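# Place mat cartridge into empty tray pocket, label up

## Task

Pick up the cartridge lying on the green mat, set it into any vacant pocket of the tray that is already partly filled, with its label facing upward, and then open the gripper to release it.

## Robot and tools

Robot: two six-joint arms with parallel grippers, named left_arm and right_arm. Each base sits at z = 0 in the scene frame: left_arm at (+0.001, +0.353, 0) m, right_arm at (+0.007, -0.284, 0) m, both turned only slightly about z. Scene frame: origin on the table top midway between the arms, +x out over the table, +z up, left_arm on the +y side. The names left and right do not refer to sides of an image.

Joint order. Every row, and every per-joint list in a result, orders each arm's joints as: shoulder (joint2), elbow (joint3), wrist roll (joint6), wrist pitch (joint4), waist (joint1), wrist yaw (joint5). Use only this order. Stated ranges in radians: waist -2.618..3.054, shoulder 0..3.142, elbow 0..3.142, wrist pitch -1.571..1.571, wrist yaw -1.571..1.571, wrist roll -2.094..2.094. True ends may differ by up to 0.036 rad.

A row is one flat list of 14 numbers, each in [-1, 1], always covering both arms: left_arm's six joint numbers then its gripper opening, then right_arm's six joint numbers then its opening. Joint numbers are scaled offsets, not angles: 1.0 equals 1.202 rad for waist, 1.258 shoulder, 1.238 elbow, 2.073 wrist pitch, 2.022 for wrist yaw and for wrist roll. The opening number is absolute: +1 fully open, -1 closed.

execute_actions(actions): a list of up to 15 actions; each action is a list of up to 15 rows, one row per 1/30 s step, and the last row is repeated to fill 15 steps (0.5 s). Joint numbers in every row are offsets from that arm's angles at the start of the action, not from the previous row; for a call's first action, that means the angles in the latest reported state. An action that would push any joint more than 0.036 rad beyond its range end is rejected for both arms; if the first action fails this or any action is malformed, the whole call does nothing. An empty list just returns the current state and images.

move(target, speed, blocking): target is one 14-number row as above; its joint offsets are counted from the Joint positions in the latest result that listed them, so it describes a destination relative to that snapshot. Opening values are applied at once. speed (0.01 to 2 rad/s, default 0.5) caps the joint with the longest way to go; all joints finish together, so the hand follows a curve, and paths last between 0.5 and 10 s. Paths ignore obstacles and the other arm. Faster moves and targets set deeper past contact hit and press harder. blocking=false returns after 0.5 s while motion continues; check with wait(0), and call wait or stop before sending further rows or moves. The move: line reports the ending (done, off_target, moving, held, fault), limits=held or limits=none, and each arm's joint farthest from target.

wait(seconds): 0 to 10 s, arms keep their last command. stop(): brakes a running move; the fingers keep going. zoom_image(camera, region): region is [x0, y0, x1, y1] pixels, at most 504 by 504, from cam_head_left, cam_head_right (504x504) or cam_left_wrist, cam_right_wrist (616x616, fisheye). read_manual(section) only gives licence text. finished_scene(scene) ends the current scene, given its number; it is final, so call it only once the cartridge sits released in the pocket, label up.

Results: per arm, end_effector_position (m) and end_effector_quat_wxyz in the scene frame; this point lies between the pads about 1 cm behind the fingertips, and can be off at long reach. Fingers point along the gripper's +z and close along its y. Joint positions and Joint velocities list the six joints (rad, rad/s) then the pad gap (m; 0.094 fully open). Joint targets shows where joints are currently driven. grip_measured is the opening on the command scale, possibly off by about 1 mm. Messages: joint sent to its limit; joint command not followed (a clearance check altered targets); FAULT; MOTOR HOT (from 75 °C; 90 °C stops that arm for 10 s; 100 °C makes it go limp and fall).

Motion limits: each step, a joint target may lead its measured angle by at most 0.202 rad waist, 0.258 shoulder, 0.238 elbow, 0.573 wrist pitch, 0.522 wrist yaw and roll; and targets are shrunk if they would put the hand over 70 mm from where it is. Big changes therefore need several actions; an unfinished change may need recommanding. Zero offsets can let an arm droop; to hold, command the wanted angles again first, then zeros, increasing the aim if a joint keeps sagging.

Gripping: to hold the cartridge, command an opening about 0.03 below grip_measured; a smaller gap grips lighter. Finger force is roughly 50-62 N per pad. Objects may get brief tugs or pushes.

Avoid: dropping or knocking anything off the table, arms colliding or pressing each other, fast impacts, hard pushes into the tray or table, and long loaded holds that heat motors.

Each tool is called after "Request:" as name(argument=value, ...), one argument or row to a line, values as JSON.

## Session

Request:
execute_actions(
  actions=[],
)

Scene clock: 0.00 s.
left_arm: end_effector_position=(+0.4321, +0.1541, +0.1859) grip_measured=+1.000 end_effector_quat_wxyz=(+0.009, -0.410, +0.773, -0.483) | right_arm: end_effector_position=(+0.3225, -0.3455, +0.1299) grip_measured=+1.000 end_effector_quat_wxyz=(-0.009, +0.683, -0.730, -0.014)
Joint names: [shoulder, elbow, wrist roll, wrist pitch, waist, wrist yaw]
Joint positions: left_arm=[ 1.747  1.314 -1.471 -0.345 -0.151  0.708  0.094] | right_arm=[ 1.771  1.534 -1.717 -1.347 -0.152 -0.031  0.094]
Joint velocities: left_arm=[ 0.017  0.007 -0.007  0.022 -0.022 -0.022  0.   ] | right_arm=[ 0.017 -0.022  0.007  0.081 -0.002 -0.051  0.   ]
Motor temperatures (°C, as the motors report them): left_arm=[28 27 25 27 28 27] | right_arm=[28 26 25 28 25 28]
Joint targets: left_arm=[1.732 1.328 -1.463 -0.337 -0.151 0.712] | right_arm=[1.763 1.541 -1.718 -1.352 -0.152 -0.036]
camera_calibration (this result's frames):
cam_left_wrist: T_world_to_cam=[[0.740535, -0.099569, 0.664601, -0.427362], [-0.671729, -0.0806552, 0.736394, 0.194641], [-0.0197185, -0.991756, -0.126611, 0.305595], [0, 0, 0, 1]] pos_world=[0.453248, 0.276223, 0.179384]
cam_right_wrist: T_world_to_cam=[[0.99724, 0.0740973, -0.00460076, -0.294067], [0.0542401, -0.684874, 0.72664, -0.325767], [0.0506911, -0.724884, -0.687003, -0.0726557], [0, 0, 0, 1]] pos_world=[0.314608, -0.253987, 0.185448]

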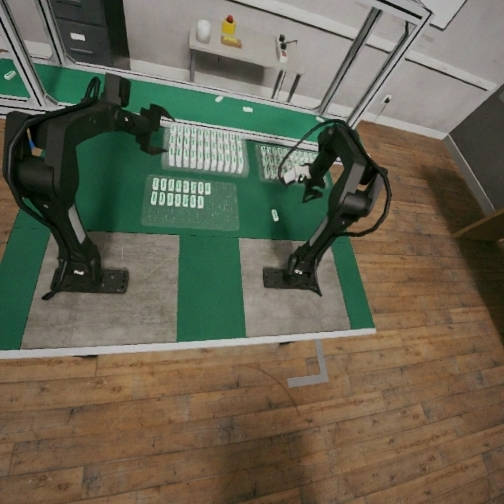

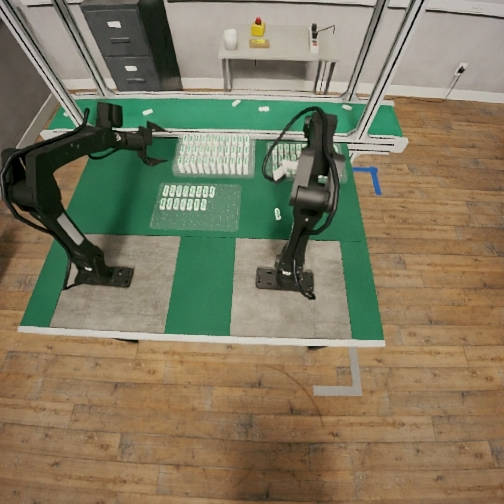

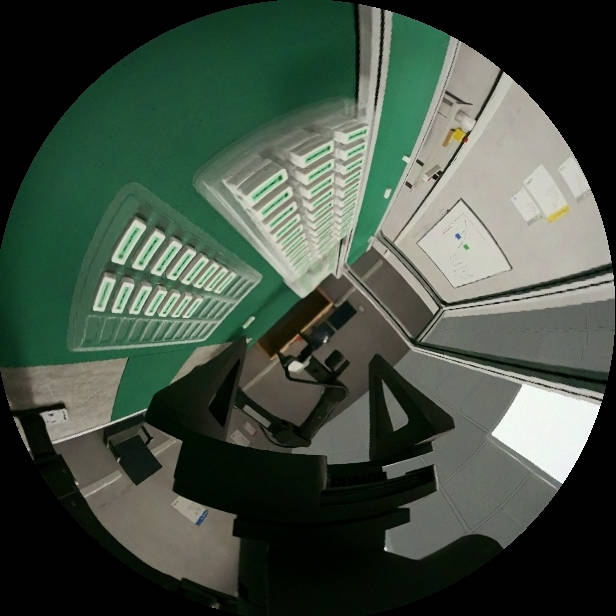

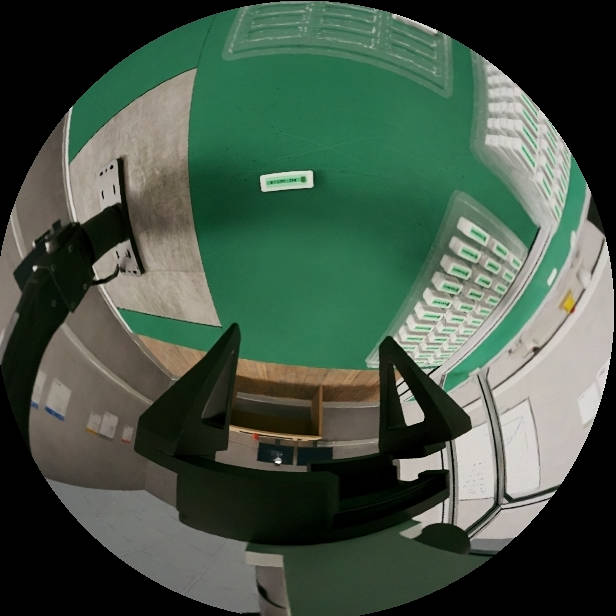

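Request:
move(
  target=[0,0,0,0,0,0,1,-0.106,-0.25,0.8,0.092,0.219,0.015,0.3],
  speed=1.0,
)

Scene clock: 2.83 s.
left_arm: end_effector_position=(+0.4321, +0.1541, +0.1859) grip_measured=+1.000 end_effector_quat_wxyz=(+0.008, -0.411, +0.773, -0.483) | right_arm: end_effector_position=(+0.2921, -0.2691, +0.0853) grip_measured=+0.302 end_effector_quat_wxyz=(-0.014, -0.073, +0.997, +0.005)
Joint names: [shoulder, elbow, wrist roll, wrist pitch, waist, wrist yaw]
Joint positions: left_arm=[ 1.747  1.314 -1.473 -0.345 -0.151  0.708  0.094] | right_arm=[ 1.665  1.234 -0.105 -1.168  0.104 -0.009  0.061]
Joint velocities: left_arm=[-0.012 -0.002 -0.007 -0.037 -0.002  0.022  0.   ] | right_arm=[-0.012 -0.012 -0.022  0.007 -0.002 -0.081 -0.001]
Motor temperatures (°C, as the motors report them): left_arm=[28 28 25 28 28 27] | right_arm=[29 26 25 28 25 28]
Joint targets: left_arm=[1.747 1.314 -1.470 -0.345 -0.151 0.708] | right_arm=[1.637 1.224 -0.100 -1.156 0.111 -0.001]
move: off_target (right_arm); limits=none; left_arm: farthest joint: the wrist roll, 0.002 radians from its target (0.000 radians at the start); right_arm: farthest joint: the shoulder, 0.028 radians from its target (0.133 radians at the start)
camera_calibration (this result's frames):
cam_left_wrist: T_world_to_cam=[[0.74178, -0.0980419, 0.663438, -0.427919], [-0.670381, -0.0807818, 0.737606, 0.193853], [-0.0187226, -0.991898, -0.125648, 0.305008], [0, 0, 0, 1]] pos_world=[0.453088, 0.276243, 0.179234]
cam_right_wrist: T_world_to_cam=[[0.283788, -0.958733, -0.0171759, -0.338098], [-0.613292, -0.195248, 0.765344, 0.0840345], [-0.737114, -0.206661, -0.643393, 0.319439], [0, 0, 0, 1]] pos_world=[0.382949, -0.241722, 0.135403]

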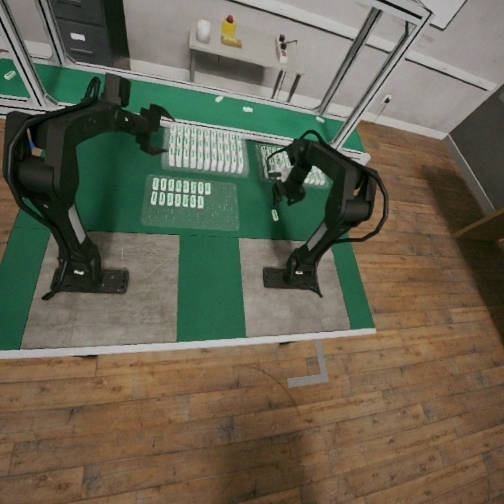

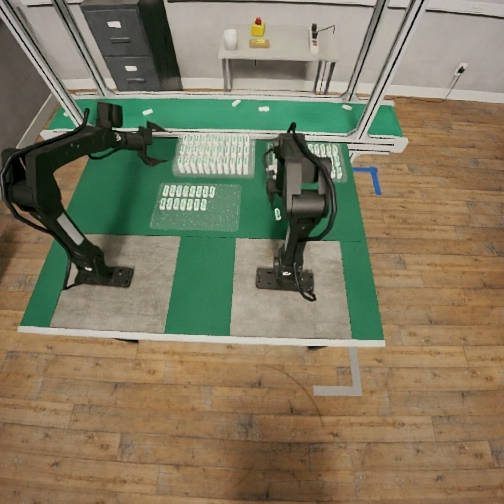

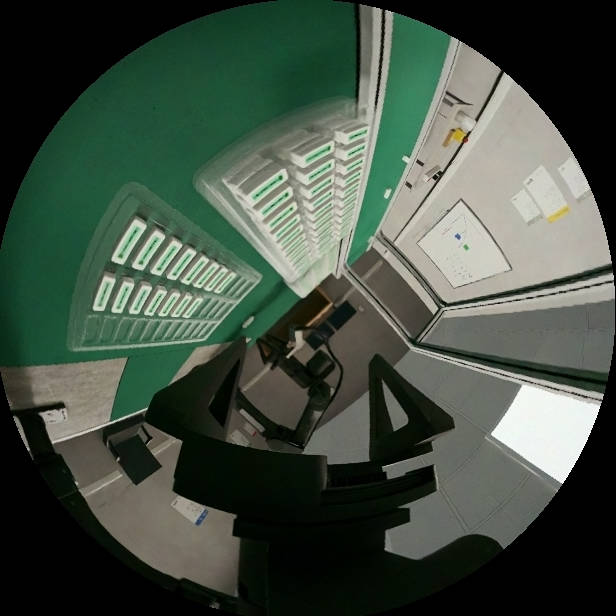

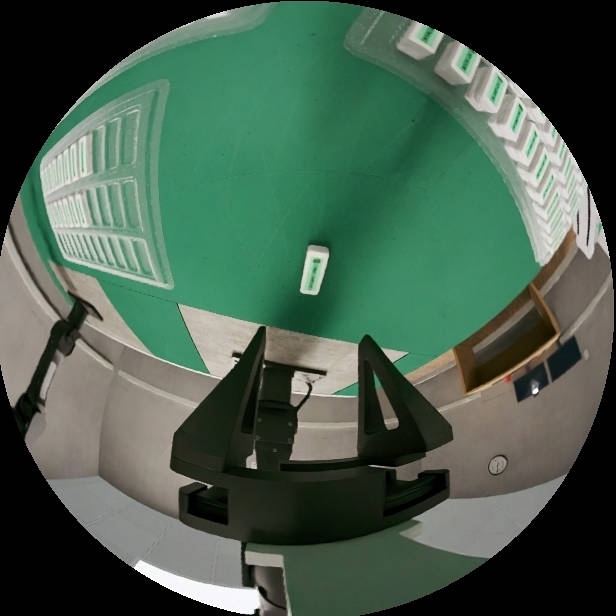

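Request:
move(
  target=[0,0,0,0,0,0,1,0.028,-0.166,0,0.143,0,0,0.3],
)

Scene clock: 4.27 s.
left_arm: end_effector_position=(+0.4321, +0.1541, +0.1859) grip_measured=+1.000 end_effector_quat_wxyz=(+0.008, -0.412, +0.772, -0.483) | right_arm: end_effector_position=(+0.2967, -0.2689, +0.0303) grip_measured=+0.302 end_effector_quat_wxyz=(+0.015, -0.073, +0.997, +0.004)
Joint names: [shoulder, elbow, wrist roll, wrist pitch, waist, wrist yaw]
Joint positions: left_arm=[ 1.747  1.314 -1.475 -0.345 -0.151  0.708  0.094] | right_arm=[ 1.692  1.036 -0.104 -0.884  0.104 -0.009  0.061]
Joint velocities: left_arm=[-0.007 -0.007  0.051  0.037 -0.002  0.022  0.   ] | right_arm=[ 0.012 -0.007 -0.007 -0.022 -0.007  0.007  0.001]
Motor temperatures (°C, as the motors report them): left_arm=[28 28 25 28 28 27] | right_arm=[29 26 25 28 25 28]
Joint targets: left_arm=[1.747 1.314 -1.473 -0.345 -0.151 0.708] | right_arm=[1.700 1.029 -0.105 -0.872 0.104 -0.009]
move: done; limits=none; left_arm: farthest joint: the wrist roll, 0.002 radians from its target (0.000 radians at the start); right_arm: farthest joint: the wrist pitch, 0.012 radians from its target (0.297 radians at the start)
camera_calibration (this result's frames):
cam_left_wrist: T_world_to_cam=[[0.743022, -0.0965145, 0.662271, -0.428474], [-0.669032, -0.0809057, 0.738817, 0.193064], [-0.017725, -0.992038, -0.124686, 0.30442], [0, 0, 0, 1]] pos_world=[0.452928, 0.276262, 0.179084]
cam_right_wrist: T_world_to_cam=[[0.28401, -0.958817, -0.00298275, -0.340685], [-0.656913, -0.196847, 0.727817, 0.142658], [-0.69843, -0.204748, -0.685765, 0.277812], [0, 0, 0, 1]] pos_world=[0.384503, -0.241691, 0.0856688]

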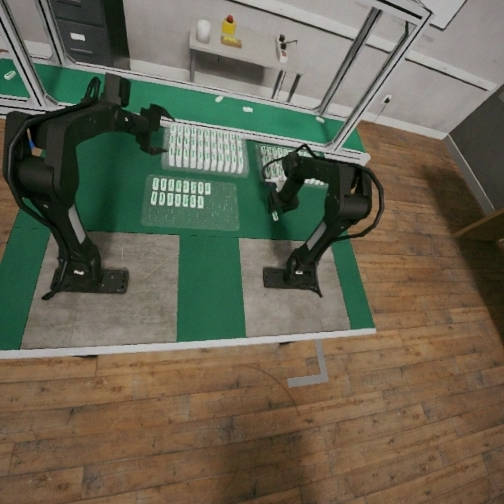

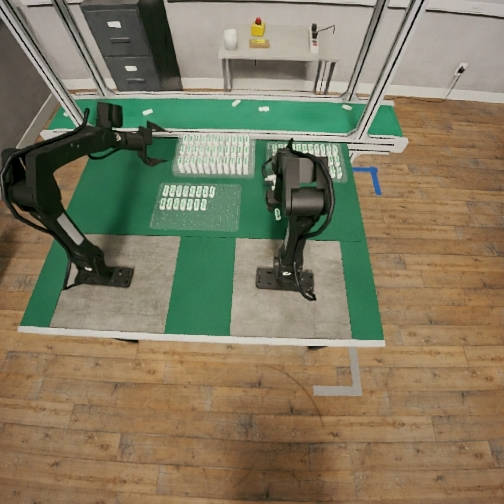

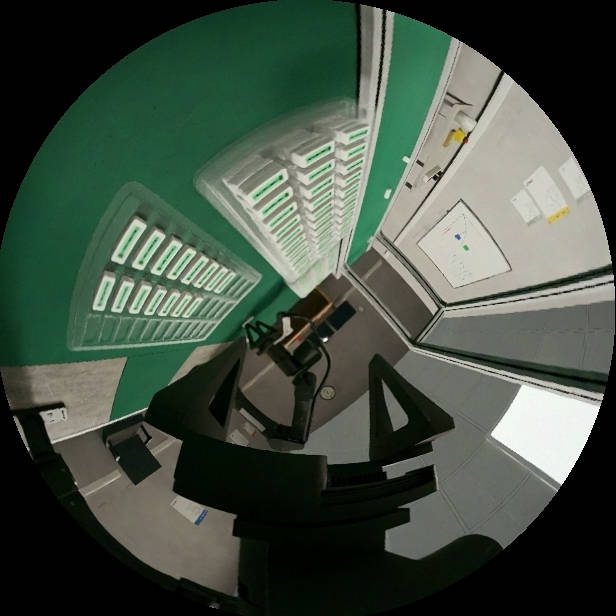

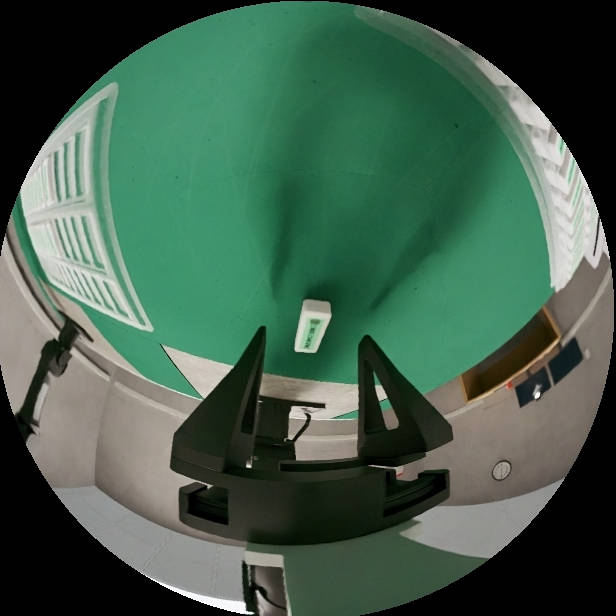

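Request:
execute_actions(
  actions=[
    [[0,0,0,0,0,0,1,0.034,0,0,0.02,0,0,0.3]],
    [[0,0,0,0,0,0,1,0,0,0,0,0,0,-0.75]],
  ],
)

Scene clock: 6.60 s.
left_arm: end_effector_position=(+0.4321, +0.1541, +0.1859) grip_measured=+1.000 end_effector_quat_wxyz=(+0.007, -0.414, +0.772, -0.483) | right_arm: end_effector_position=(+0.3006, -0.2688, +0.0209) grip_measured=-0.694 end_effector_quat_wxyz=(+0.012, -0.073, +0.997, +0.004)
Joint names: [shoulder, elbow, wrist roll, wrist pitch, waist, wrist yaw]
Joint positions: left_arm=[ 1.747  1.314 -1.48  -0.345 -0.151  0.708  0.094] | right_arm=[ 1.727  1.036 -0.104 -0.855  0.104 -0.009  0.014]
Joint velocities: left_arm=[ 0.007  0.007  0.022 -0.007 -0.002  0.007  0.   ] | right_arm=[ 0.002 -0.002  0.037 -0.007 -0.007 -0.022  0.001]
Motor temperatures (°C, as the motors report them): left_arm=[28 28 25 28 28 27] | right_arm=[29 26 25 28 25 28]
Joint targets: left_arm=[1.747 1.314 -1.477 -0.345 -0.151 0.708] | right_arm=[1.727 1.036 -0.104 -0.855 0.104 -0.009]
camera_calibration (this result's frames):
cam_left_wrist: T_world_to_cam=[[0.745494, -0.0934583, 0.659927, -0.429578], [-0.666327, -0.0811451, 0.741232, 0.191483], [-0.0157244, -0.992311, -0.122767, 0.30324], [0, 0, 0, 1]] pos_world=[0.452606, 0.276299, 0.178785]
cam_right_wrist: T_world_to_cam=[[0.283987, -0.958818, -0.00446732, -0.341632], [-0.652462, -0.196659, 0.73186, 0.150711], [-0.702599, -0.204924, -0.681441, 0.275291], [0, 0, 0, 1]] pos_world=[0.388771, -0.241511, 0.0757694]

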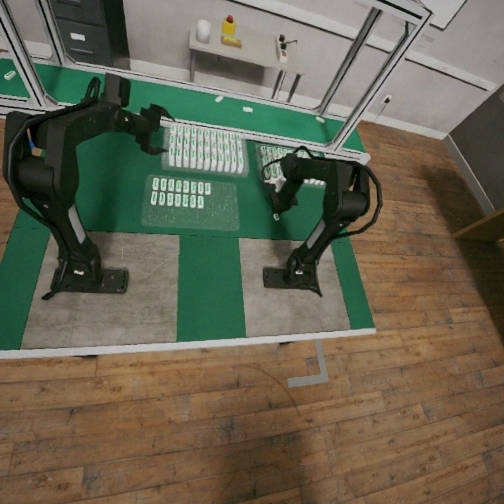

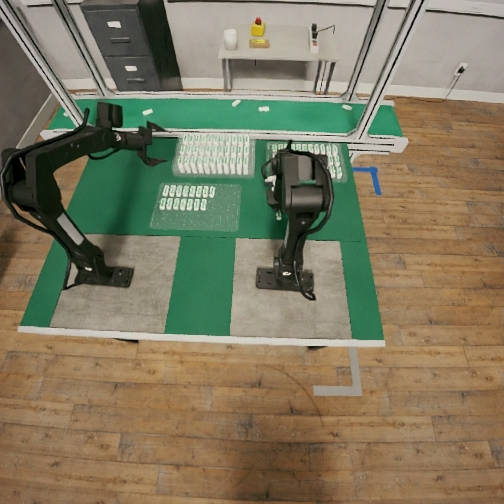

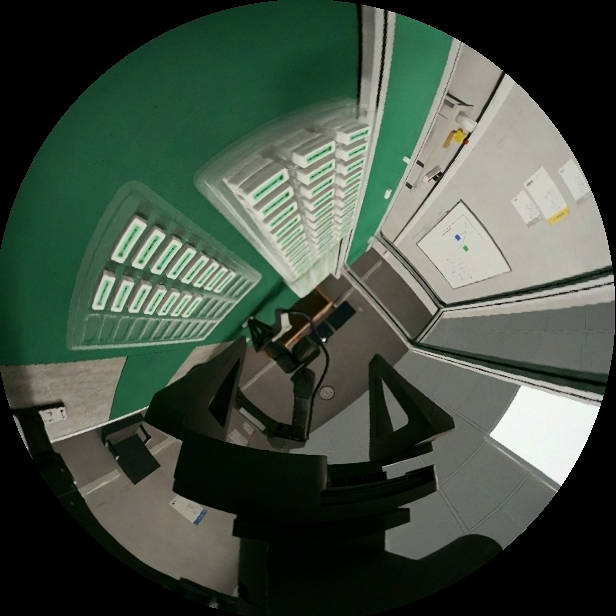

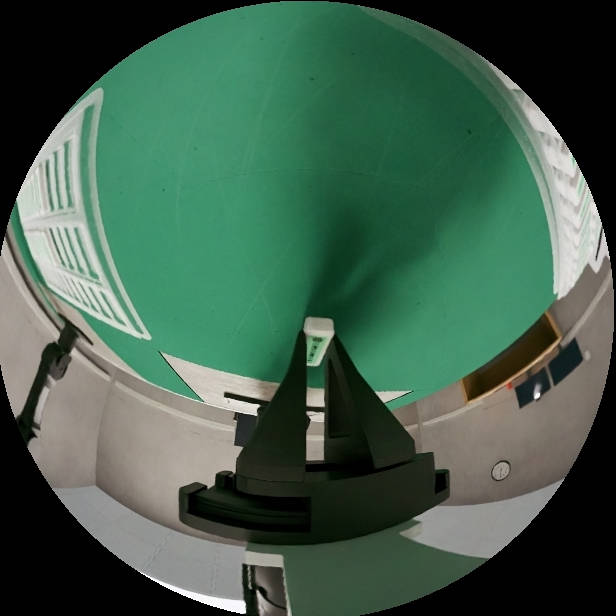

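Request:
move(
  target=[0,0,0,0,0,0,1,0.28,0.6,0.42,-0.192,0.496,0,-0.75],
  speed=0.7,
)

Request:
zoom_image(
  camera="cam_right_wrist",
  region=[170, 180, 450, 380],
)

Scene clock: 8.90 s.
left_arm: end_effector_position=(+0.4321, +0.1541, +0.1859) grip_measured=+1.000 end_effector_quat_wxyz=(+0.006, -0.415, +0.771, -0.483) | right_arm: end_effector_position=(+0.3270, -0.0416, +0.0835) grip_measured=-0.694 end_effector_quat_wxyz=(+0.003, +0.049, +0.999, +0.009)
Joint names: [shoulder, elbow, wrist roll, wrist pitch, waist, wrist yaw]
Joint positions: left_arm=[ 1.747  1.314 -1.482 -0.345 -0.151  0.708  0.094] | right_arm=[ 2.069  1.754  0.739 -1.241  0.703 -0.009  0.014]
Joint velocities: left_arm=[-0.007 -0.002  0.007 -0.022 -0.012  0.022  0.   ] | right_arm=[-0.007 -0.002 -0.007  0.007 -0.037  0.051 -0.001]
Motor temperatures (°C, as the motors report them): left_arm=[29 28 25 29 28 27] | right_arm=[29 26 25 28 25 28]
Joint targets: left_arm=[1.747 1.314 -1.480 -0.345 -0.151 0.708] | right_arm=[2.080 1.779 0.745 -1.253 0.700 -0.009]
move: off_target (right_arm); limits=none; left_arm: farthest joint: the wrist roll, 0.002 radians from its target (0.000 radians at the start); right_arm: farthest joint: the elbow, 0.025 radians from its target (0.743 radians at the start)
camera_calibration (this result's frames):
cam_left_wrist: T_world_to_cam=[[0.746724, -0.0919296, 0.65875, -0.430126], [-0.664971, -0.0812606, 0.742436, 0.190691], [-0.0147214, -0.992444, -0.12181, 0.30265], [0, 0, 0, 1]] pos_world=[0.452445, 0.276317, 0.178636]
cam_right_wrist: T_world_to_cam=[[0.0433679, -0.9989, -0.0178476, -0.0528551], [-0.667081, -0.0422512, 0.743786, 0.177034], [-0.743722, -0.0203506, -0.668179, 0.402973], [0, 0, 0, 1]] pos_world=[0.420088, -0.0371163, 0.136639]

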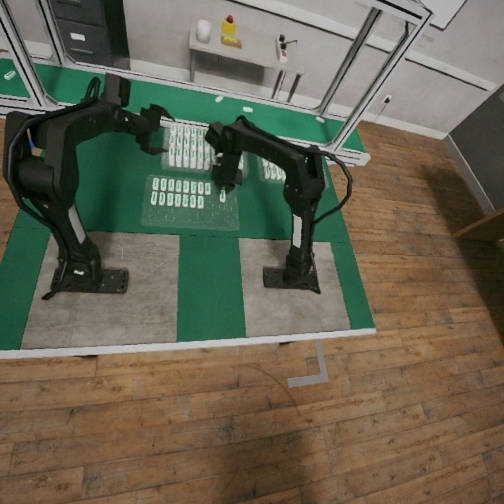

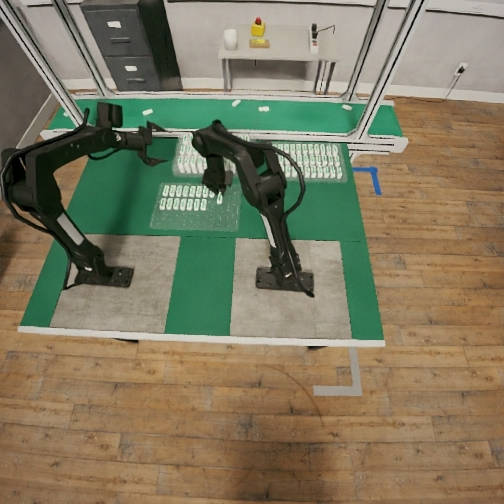

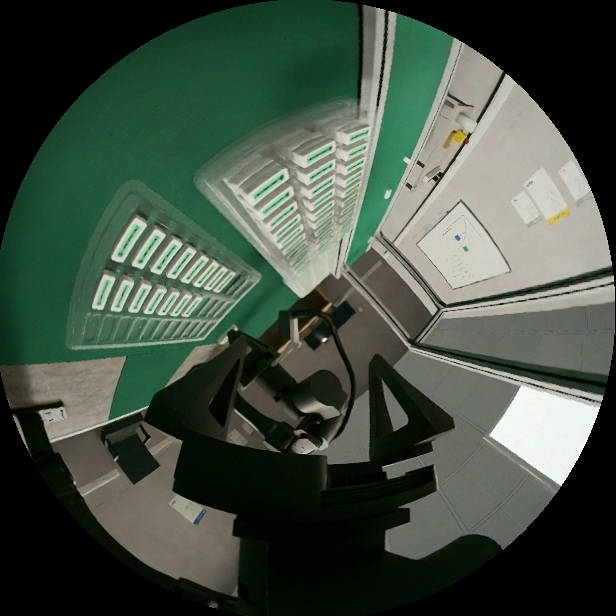

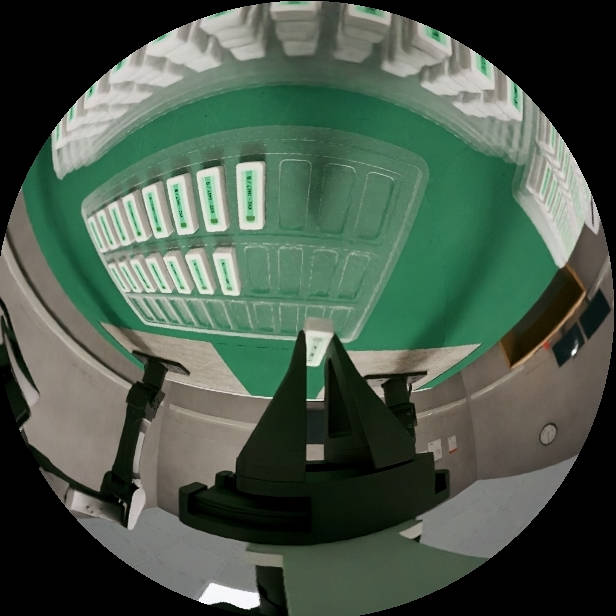

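Region (170, 180, 450, 380) of cam_right_wrist's 616x616 image, scaled by 1.800, with more detail than that image has; it fills the top 360 rows of this view, and the rest is white.

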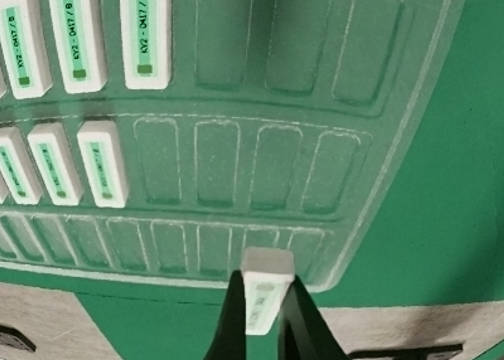

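Request:
move(
  target=[0,0,0,0,0,0,1,0.052,-0.109,0,0.088,-0.02,0,-0.75],
  speed=0.3,
)

Request:
zoom_image(
  camera="cam_right_wrist",
  region=[200, 220, 420, 380],
)

Scene clock: 10.67 s.
left_arm: end_effector_position=(+0.4321, +0.1541, +0.1859) grip_measured=+1.000 end_effector_quat_wxyz=(+0.006, -0.415, +0.771, -0.483) | right_arm: end_effector_position=(+0.3224, -0.0494, +0.0238) grip_measured=-0.694 end_effector_quat_wxyz=(-0.023, +0.057, +0.998, -0.002)
Joint names: [shoulder, elbow, wrist roll, wrist pitch, waist, wrist yaw]
Joint positions: left_arm=[ 1.747  1.314 -1.484 -0.345 -0.151  0.708  0.094] | right_arm=[ 2.131  1.609  0.739 -1.087  0.686 -0.026  0.014]
Joint velocities: left_arm=[-0.012  0.012  0.051  0.007 -0.002 -0.081  0.   ] | right_arm=[-0.022  0.007 -0.051  0.051 -0.002  0.037 -0.001]
Motor temperatures (°C, as the motors report them): left_arm=[29 28 25 29 28 27] | right_arm=[29 26 25 28 25 28]
Joint targets: left_arm=[1.747 1.314 -1.482 -0.345 -0.151 0.708] | right_arm=[2.134 1.619 0.739 -1.058 0.679 -0.009]
move: off_target (right_arm); limits=none; left_arm: farthest joint: the wrist roll, 0.002 radians from its target (0.000 radians at the start); right_arm: farthest joint: the wrist pitch, 0.028 radians from its target (0.182 radians at the start)
camera_calibration (this result's frames):
cam_left_wrist: T_world_to_cam=[[0.747951, -0.0904005, 0.657569, -0.430673], [-0.663613, -0.0813734, 0.743637, 0.189898], [-0.0137166, -0.992575, -0.120854, 0.302058], [0, 0, 0, 1]] pos_world=[0.452284, 0.276335, 0.178487]
cam_right_wrist: T_world_to_cam=[[0.0258783, -0.999664, -0.00150708, -0.0563381], [-0.626588, -0.0173951, 0.779157, 0.205371], [-0.778921, -0.0192189, -0.626828, 0.369944], [0, 0, 0, 1]] pos_world=[0.418298, -0.0456368, 0.0717902]

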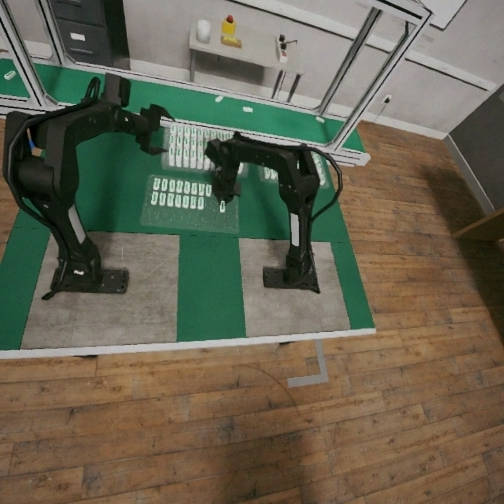

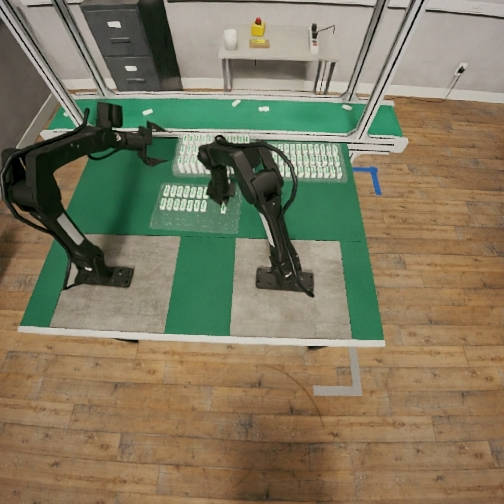

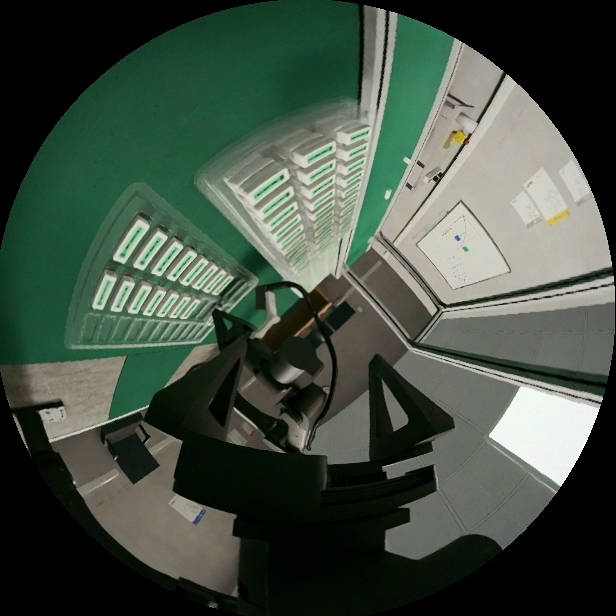

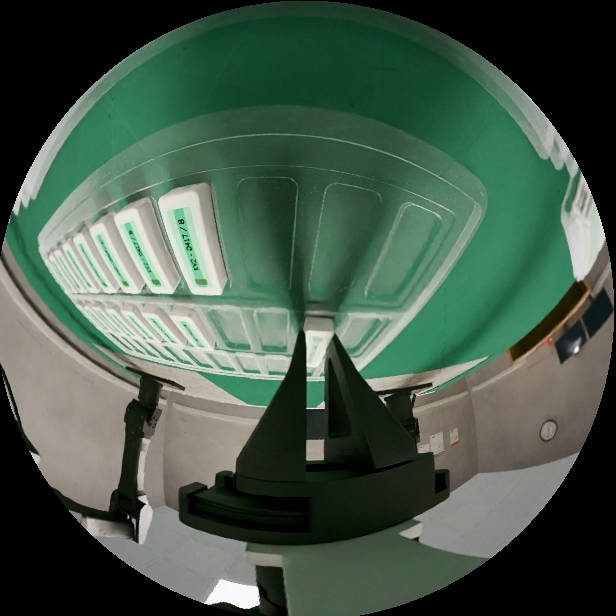

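Region (200, 220, 420, 380) of cam_right_wrist's 616x616 image, scaled by 2.291, with more detail than that image has; it fills the top 367 rows of this view, and the rest is white.

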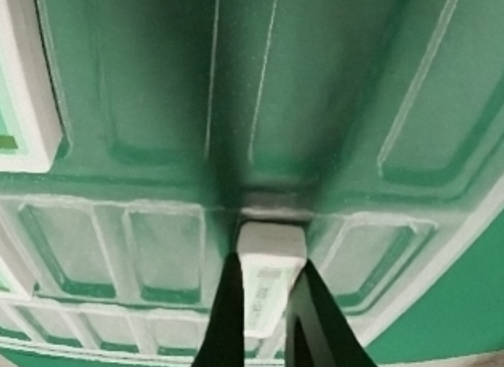

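Seems partly in the pocket; release and look.

Request:
execute_actions(
  actions=[
    [[0,0,0,0,0,0,1,0,0,0,0,0,0,-0.3]],
    [[0,0,0,0,0,0,1,-0.08,0,0,0,0,0,-0.3]],
    [[0,0,0,0,0,0,1,-0.08,0,0,0,0,0,-0.2]],
  ],
)

Request:
zoom_image(
  camera="cam_right_wrist",
  region=[200, 220, 420, 380],
)

Scene clock: 12.27 s.
left_arm: end_effector_position=(+0.4321, +0.1541, +0.1859) grip_measured=+1.000 end_effector_quat_wxyz=(+0.004, -0.418, +0.769, -0.483) | right_arm: end_effector_position=(+0.3291, -0.0446, +0.0890) grip_measured=-0.202 end_effector_quat_wxyz=(+0.042, +0.056, +0.996, +0.051)
Joint names: [shoulder, elbow, wrist roll, wrist pitch, waist, wrist yaw]
Joint positions: left_arm=[ 1.747  1.314 -1.491 -0.345 -0.151  0.708  0.094] | right_arm=[ 1.952  1.599  0.739 -1.087  0.686 -0.026  0.037]
Joint velocities: left_arm=[-0.022  0.002  0.051 -0.051 -0.027 -0.081  0.   ] | right_arm=[-0.002  0.007  0.022  0.095 -0.007  0.022  0.001]
Motor temperatures (°C, as the motors report them): left_arm=[29 28 25 29 28 27] | right_arm=[29 26 25 28 25 28]
Joint targets: left_arm=[1.747 1.314 -1.489 -0.345 -0.151 0.708] | right_arm=[1.941 1.604 0.739 -1.087 0.686 -0.026]
camera_calibration (this result's frames):
cam_left_wrist: T_world_to_cam=[[0.751606, -0.085811, 0.654006, -0.432297], [-0.659525, -0.0816949, 0.74723, 0.187514], [-0.0106916, -0.992956, -0.117997, 0.300278], [0, 0, 0, 1]] pos_world=[0.451798, 0.276386, 0.178041]
cam_right_wrist: T_world_to_cam=[[0.0326274, -0.994797, -0.0965125, -0.0451362], [-0.727099, -0.0898797, 0.680623, 0.197464], [-0.685756, 0.0479673, -0.726249, 0.397303], [0, 0, 0, 1]] pos_world=[0.417502, -0.0462108, 0.149786]

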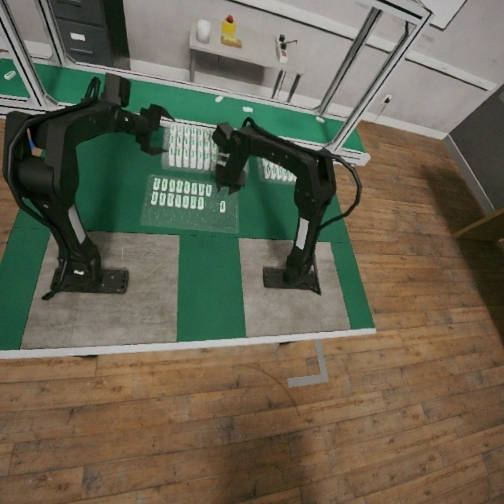

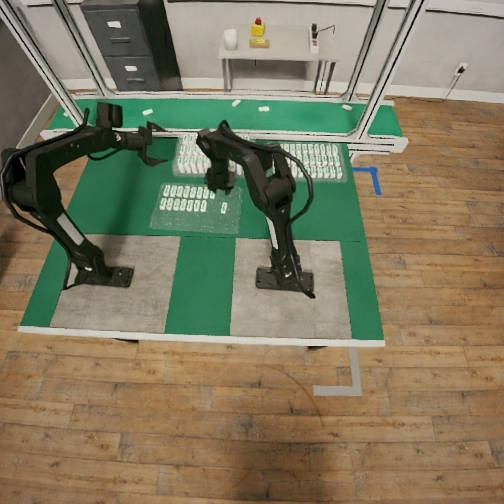

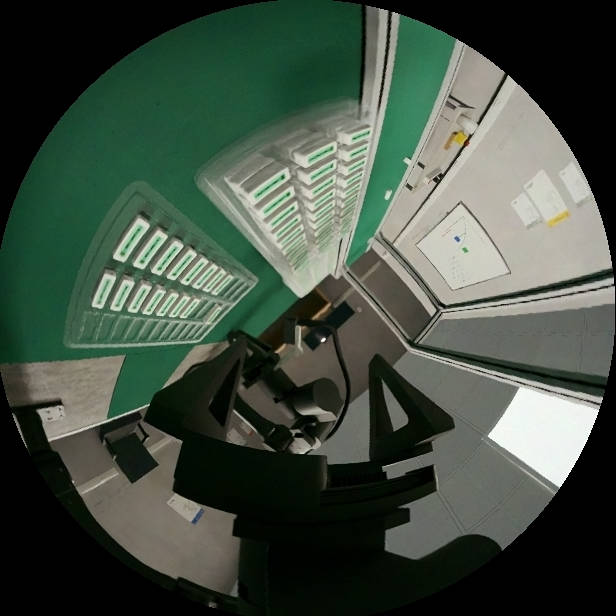

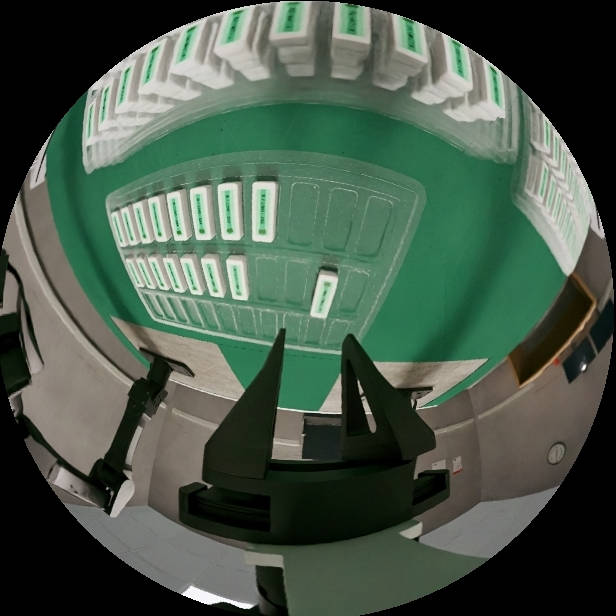

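Region (200, 220, 420, 380) of cam_right_wrist's 616x616 image, scaled by 2.291, with more detail than that image has; it fills the top 367 rows of this view, and the rest is white.

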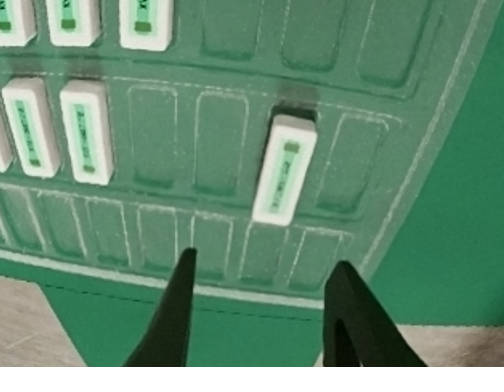

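Request:
move(
  target=[0,0,0,0,0,0,1,0.132,0,0,0,0,0,-0.2],
  speed=0.3,
)

Request:
execute_actions(
  actions=[
    [[0,0,0,0,0,0,1,0,0,0,0,0,0,-0.75]],
    [[0,0,0,0,0,0,1,-0.03,0,0,0,0,0,-0.75]],
    [[0,0,0,0,0,0,1,0,0,0,0.025,-0.02,0,-0.75]],
  ],
)

Request:
zoom_image(
  camera="cam_right_wrist",
  region=[200, 220, 420, 380],
)

Scene clock: 13.33 s.
left_arm: end_effector_position=(+0.4321, +0.1541, +0.1859) grip_measured=+1.000 end_effector_quat_wxyz=(+0.003, -0.419, +0.769, -0.483) | right_arm: end_effector_position=(+0.3210, -0.0504, +0.0271) grip_measured=-0.202 end_effector_quat_wxyz=(-0.021, +0.057, +0.998, -0.000)
Joint names: [shoulder, elbow, wrist roll, wrist pitch, waist, wrist yaw]
Joint positions: left_arm=[ 1.747  1.314 -1.493 -0.345 -0.151  0.708  0.094] | right_arm=[ 2.116  1.599  0.739 -1.087  0.686 -0.026  0.037]
Joint velocities: left_arm=[ 0.007 -0.002  0.007  0.051 -0.007  0.022  0.   ] | right_arm=[ 0.012  0.017 -0.022  0.007  0.002  0.007 -0.001]
Motor temperatures (°C, as the motors report them): left_arm=[29 28 25 29 28 27] | right_arm=[29 26 25 28 25 28]
Joint targets: left_arm=[1.747 1.314 -1.491 -0.345 -0.151 0.708] | right_arm=[2.118 1.599 0.739 -1.087 0.686 -0.026]
move: done; limits=none; left_arm: farthest joint: the wrist roll, 0.002 radians from its target (0.000 radians at the start); right_arm: farthest joint: the shoulder, 0.002 radians from its target (0.166 radians at the start)
camera_calibration (this result's frames):
cam_left_wrist: T_world_to_cam=[[0.752817, -0.0842805, 0.652812, -0.432834], [-0.658158, -0.0817965, 0.748423, 0.186717], [-0.00967974, -0.993079, -0.117048, 0.299684], [0, 0, 0, 1]] pos_world=[0.451636, 0.276403, 0.177893]
cam_right_wrist: T_world_to_cam=[[0.0258914, -0.999655, -0.00451777, -0.0572301], [-0.629957, -0.0198248, 0.776377, 0.202889], [-0.776198, -0.0172555, -0.630253, 0.370257], [0, 0, 0, 1]] pos_world=[0.416686, -0.0467992, 0.0755788]

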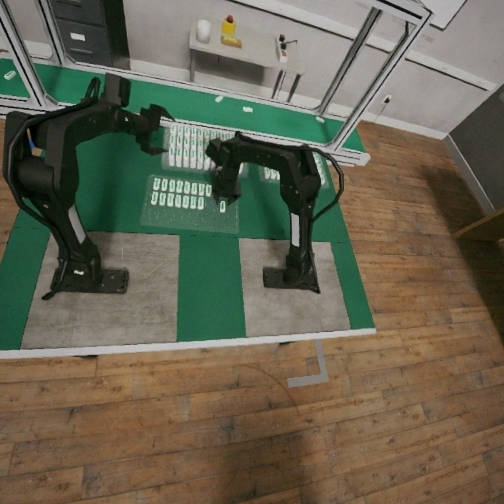

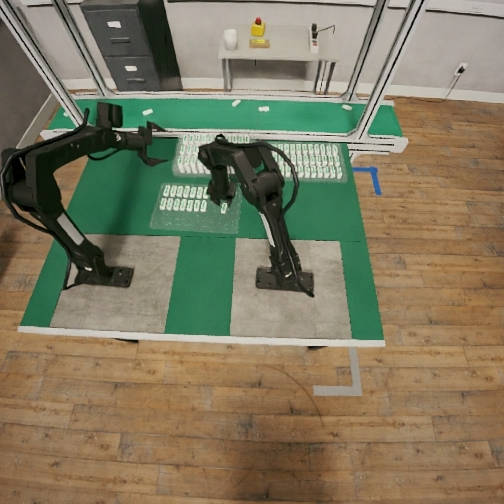

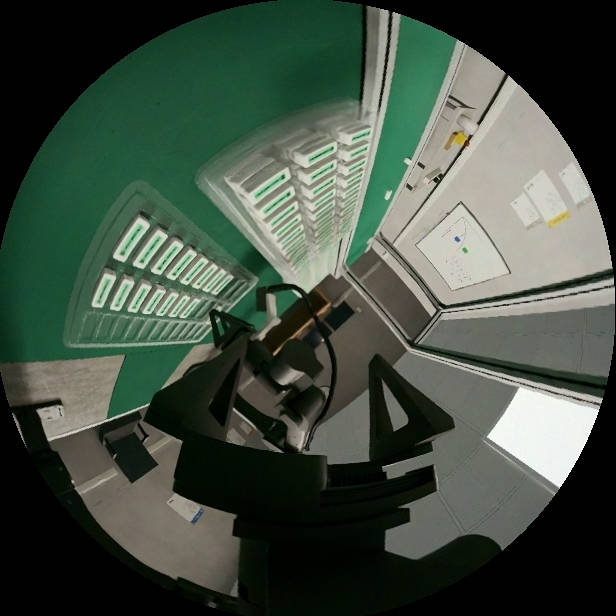

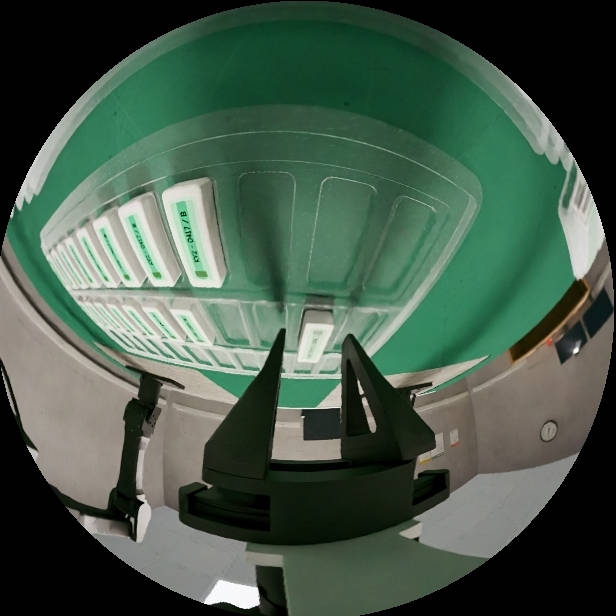

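Scene clock: 14.83 s.
left_arm: end_effector_position=(+0.4321, +0.1541, +0.1859) grip_measured=+1.000 end_effector_quat_wxyz=(+0.002, -0.421, +0.767, -0.483) | right_arm: end_effector_position=(+0.3301, -0.0520, +0.0270) grip_measured=-0.719 end_effector_quat_wxyz=(-0.011, +0.066, +0.998, +0.008)
Joint names: [shoulder, elbow, wrist roll, wrist pitch, waist, wrist yaw]
Joint positions: left_arm=[ 1.747  1.314 -1.5   -0.345 -0.151  0.708  0.094] | right_arm=[ 2.116  1.599  0.739 -1.061  0.669 -0.027  0.013]
Joint velocities: left_arm=[ 0.002  0.007  0.081  0.007  0.002 -0.037  0.   ] | right_arm=[-0.007 -0.012  0.037  0.037  0.002  0.037 -0.001]
Motor temperatures (°C, as the motors report them): left_arm=[29 28 25 29 28 27] | right_arm=[29 26 25 28 25 28]
Joint targets: left_arm=[1.747 1.314 -1.498 -0.345 -0.151 0.708] | right_arm=[2.116 1.599 0.739 -1.035 0.662 -0.026]
camera_calibration (this result's frames):
cam_left_wrist: T_world_to_cam=[[0.756227, -0.079942, 0.649408, -0.434344], [-0.654274, -0.0820692, 0.751791, 0.184455], [-0.00680329, -0.993415, -0.114367, 0.297994], [0, 0, 0, 1]] pos_world=[0.451174, 0.276448, 0.177476]
cam_right_wrist: T_world_to_cam=[[0.00935429, -0.999767, -0.0194528, -0.0531736], [-0.646419, -0.0208882, 0.762697, 0.214459], [-0.762925, 0.00544016, -0.646464, 0.374465], [0, 0, 0, 1]] pos_world=[0.424816, -0.0507187, 0.0774765]

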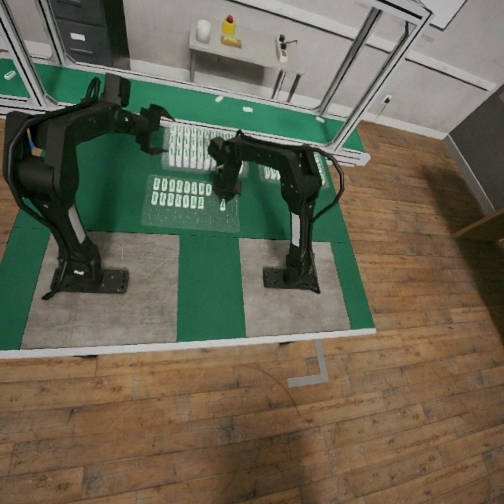

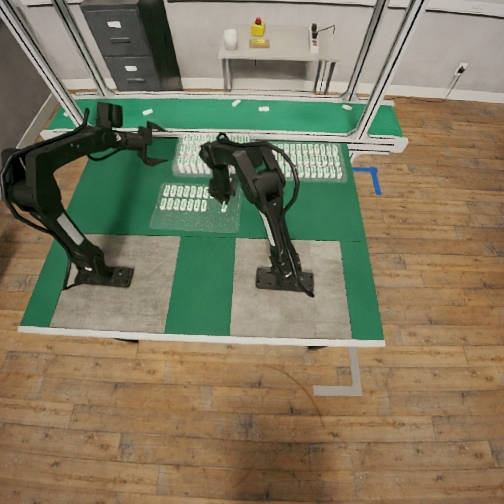

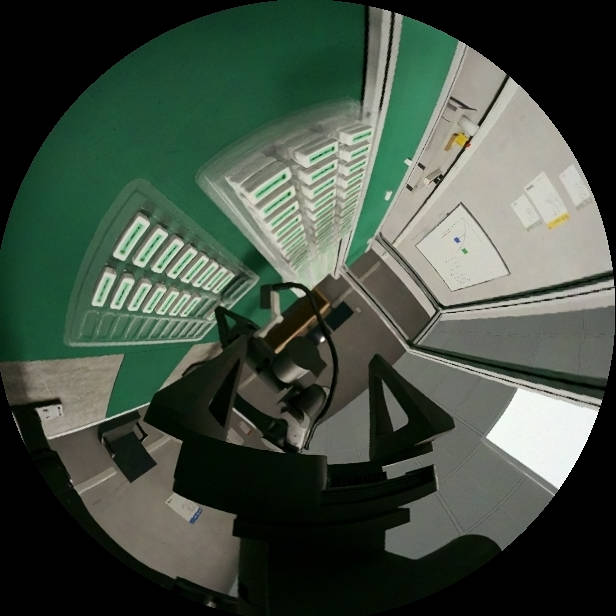

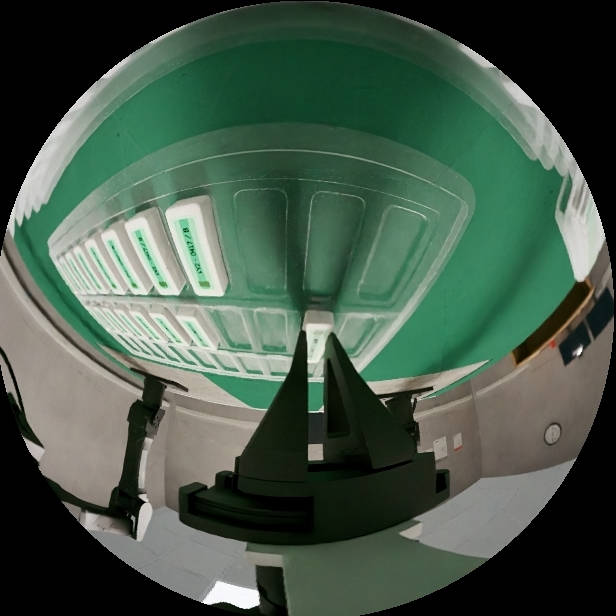

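Region (200, 220, 420, 380) of cam_right_wrist's 616x616 image, scaled by 2.291, with more detail than that image has; it fills the top 367 rows of this view, and the rest is white.

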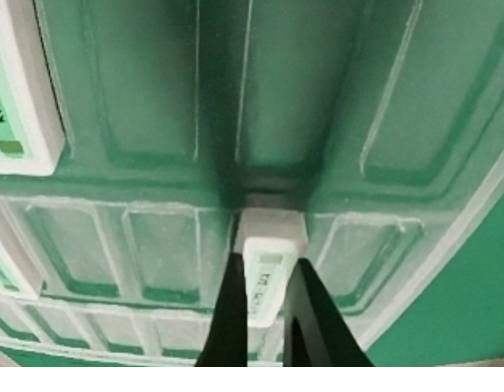

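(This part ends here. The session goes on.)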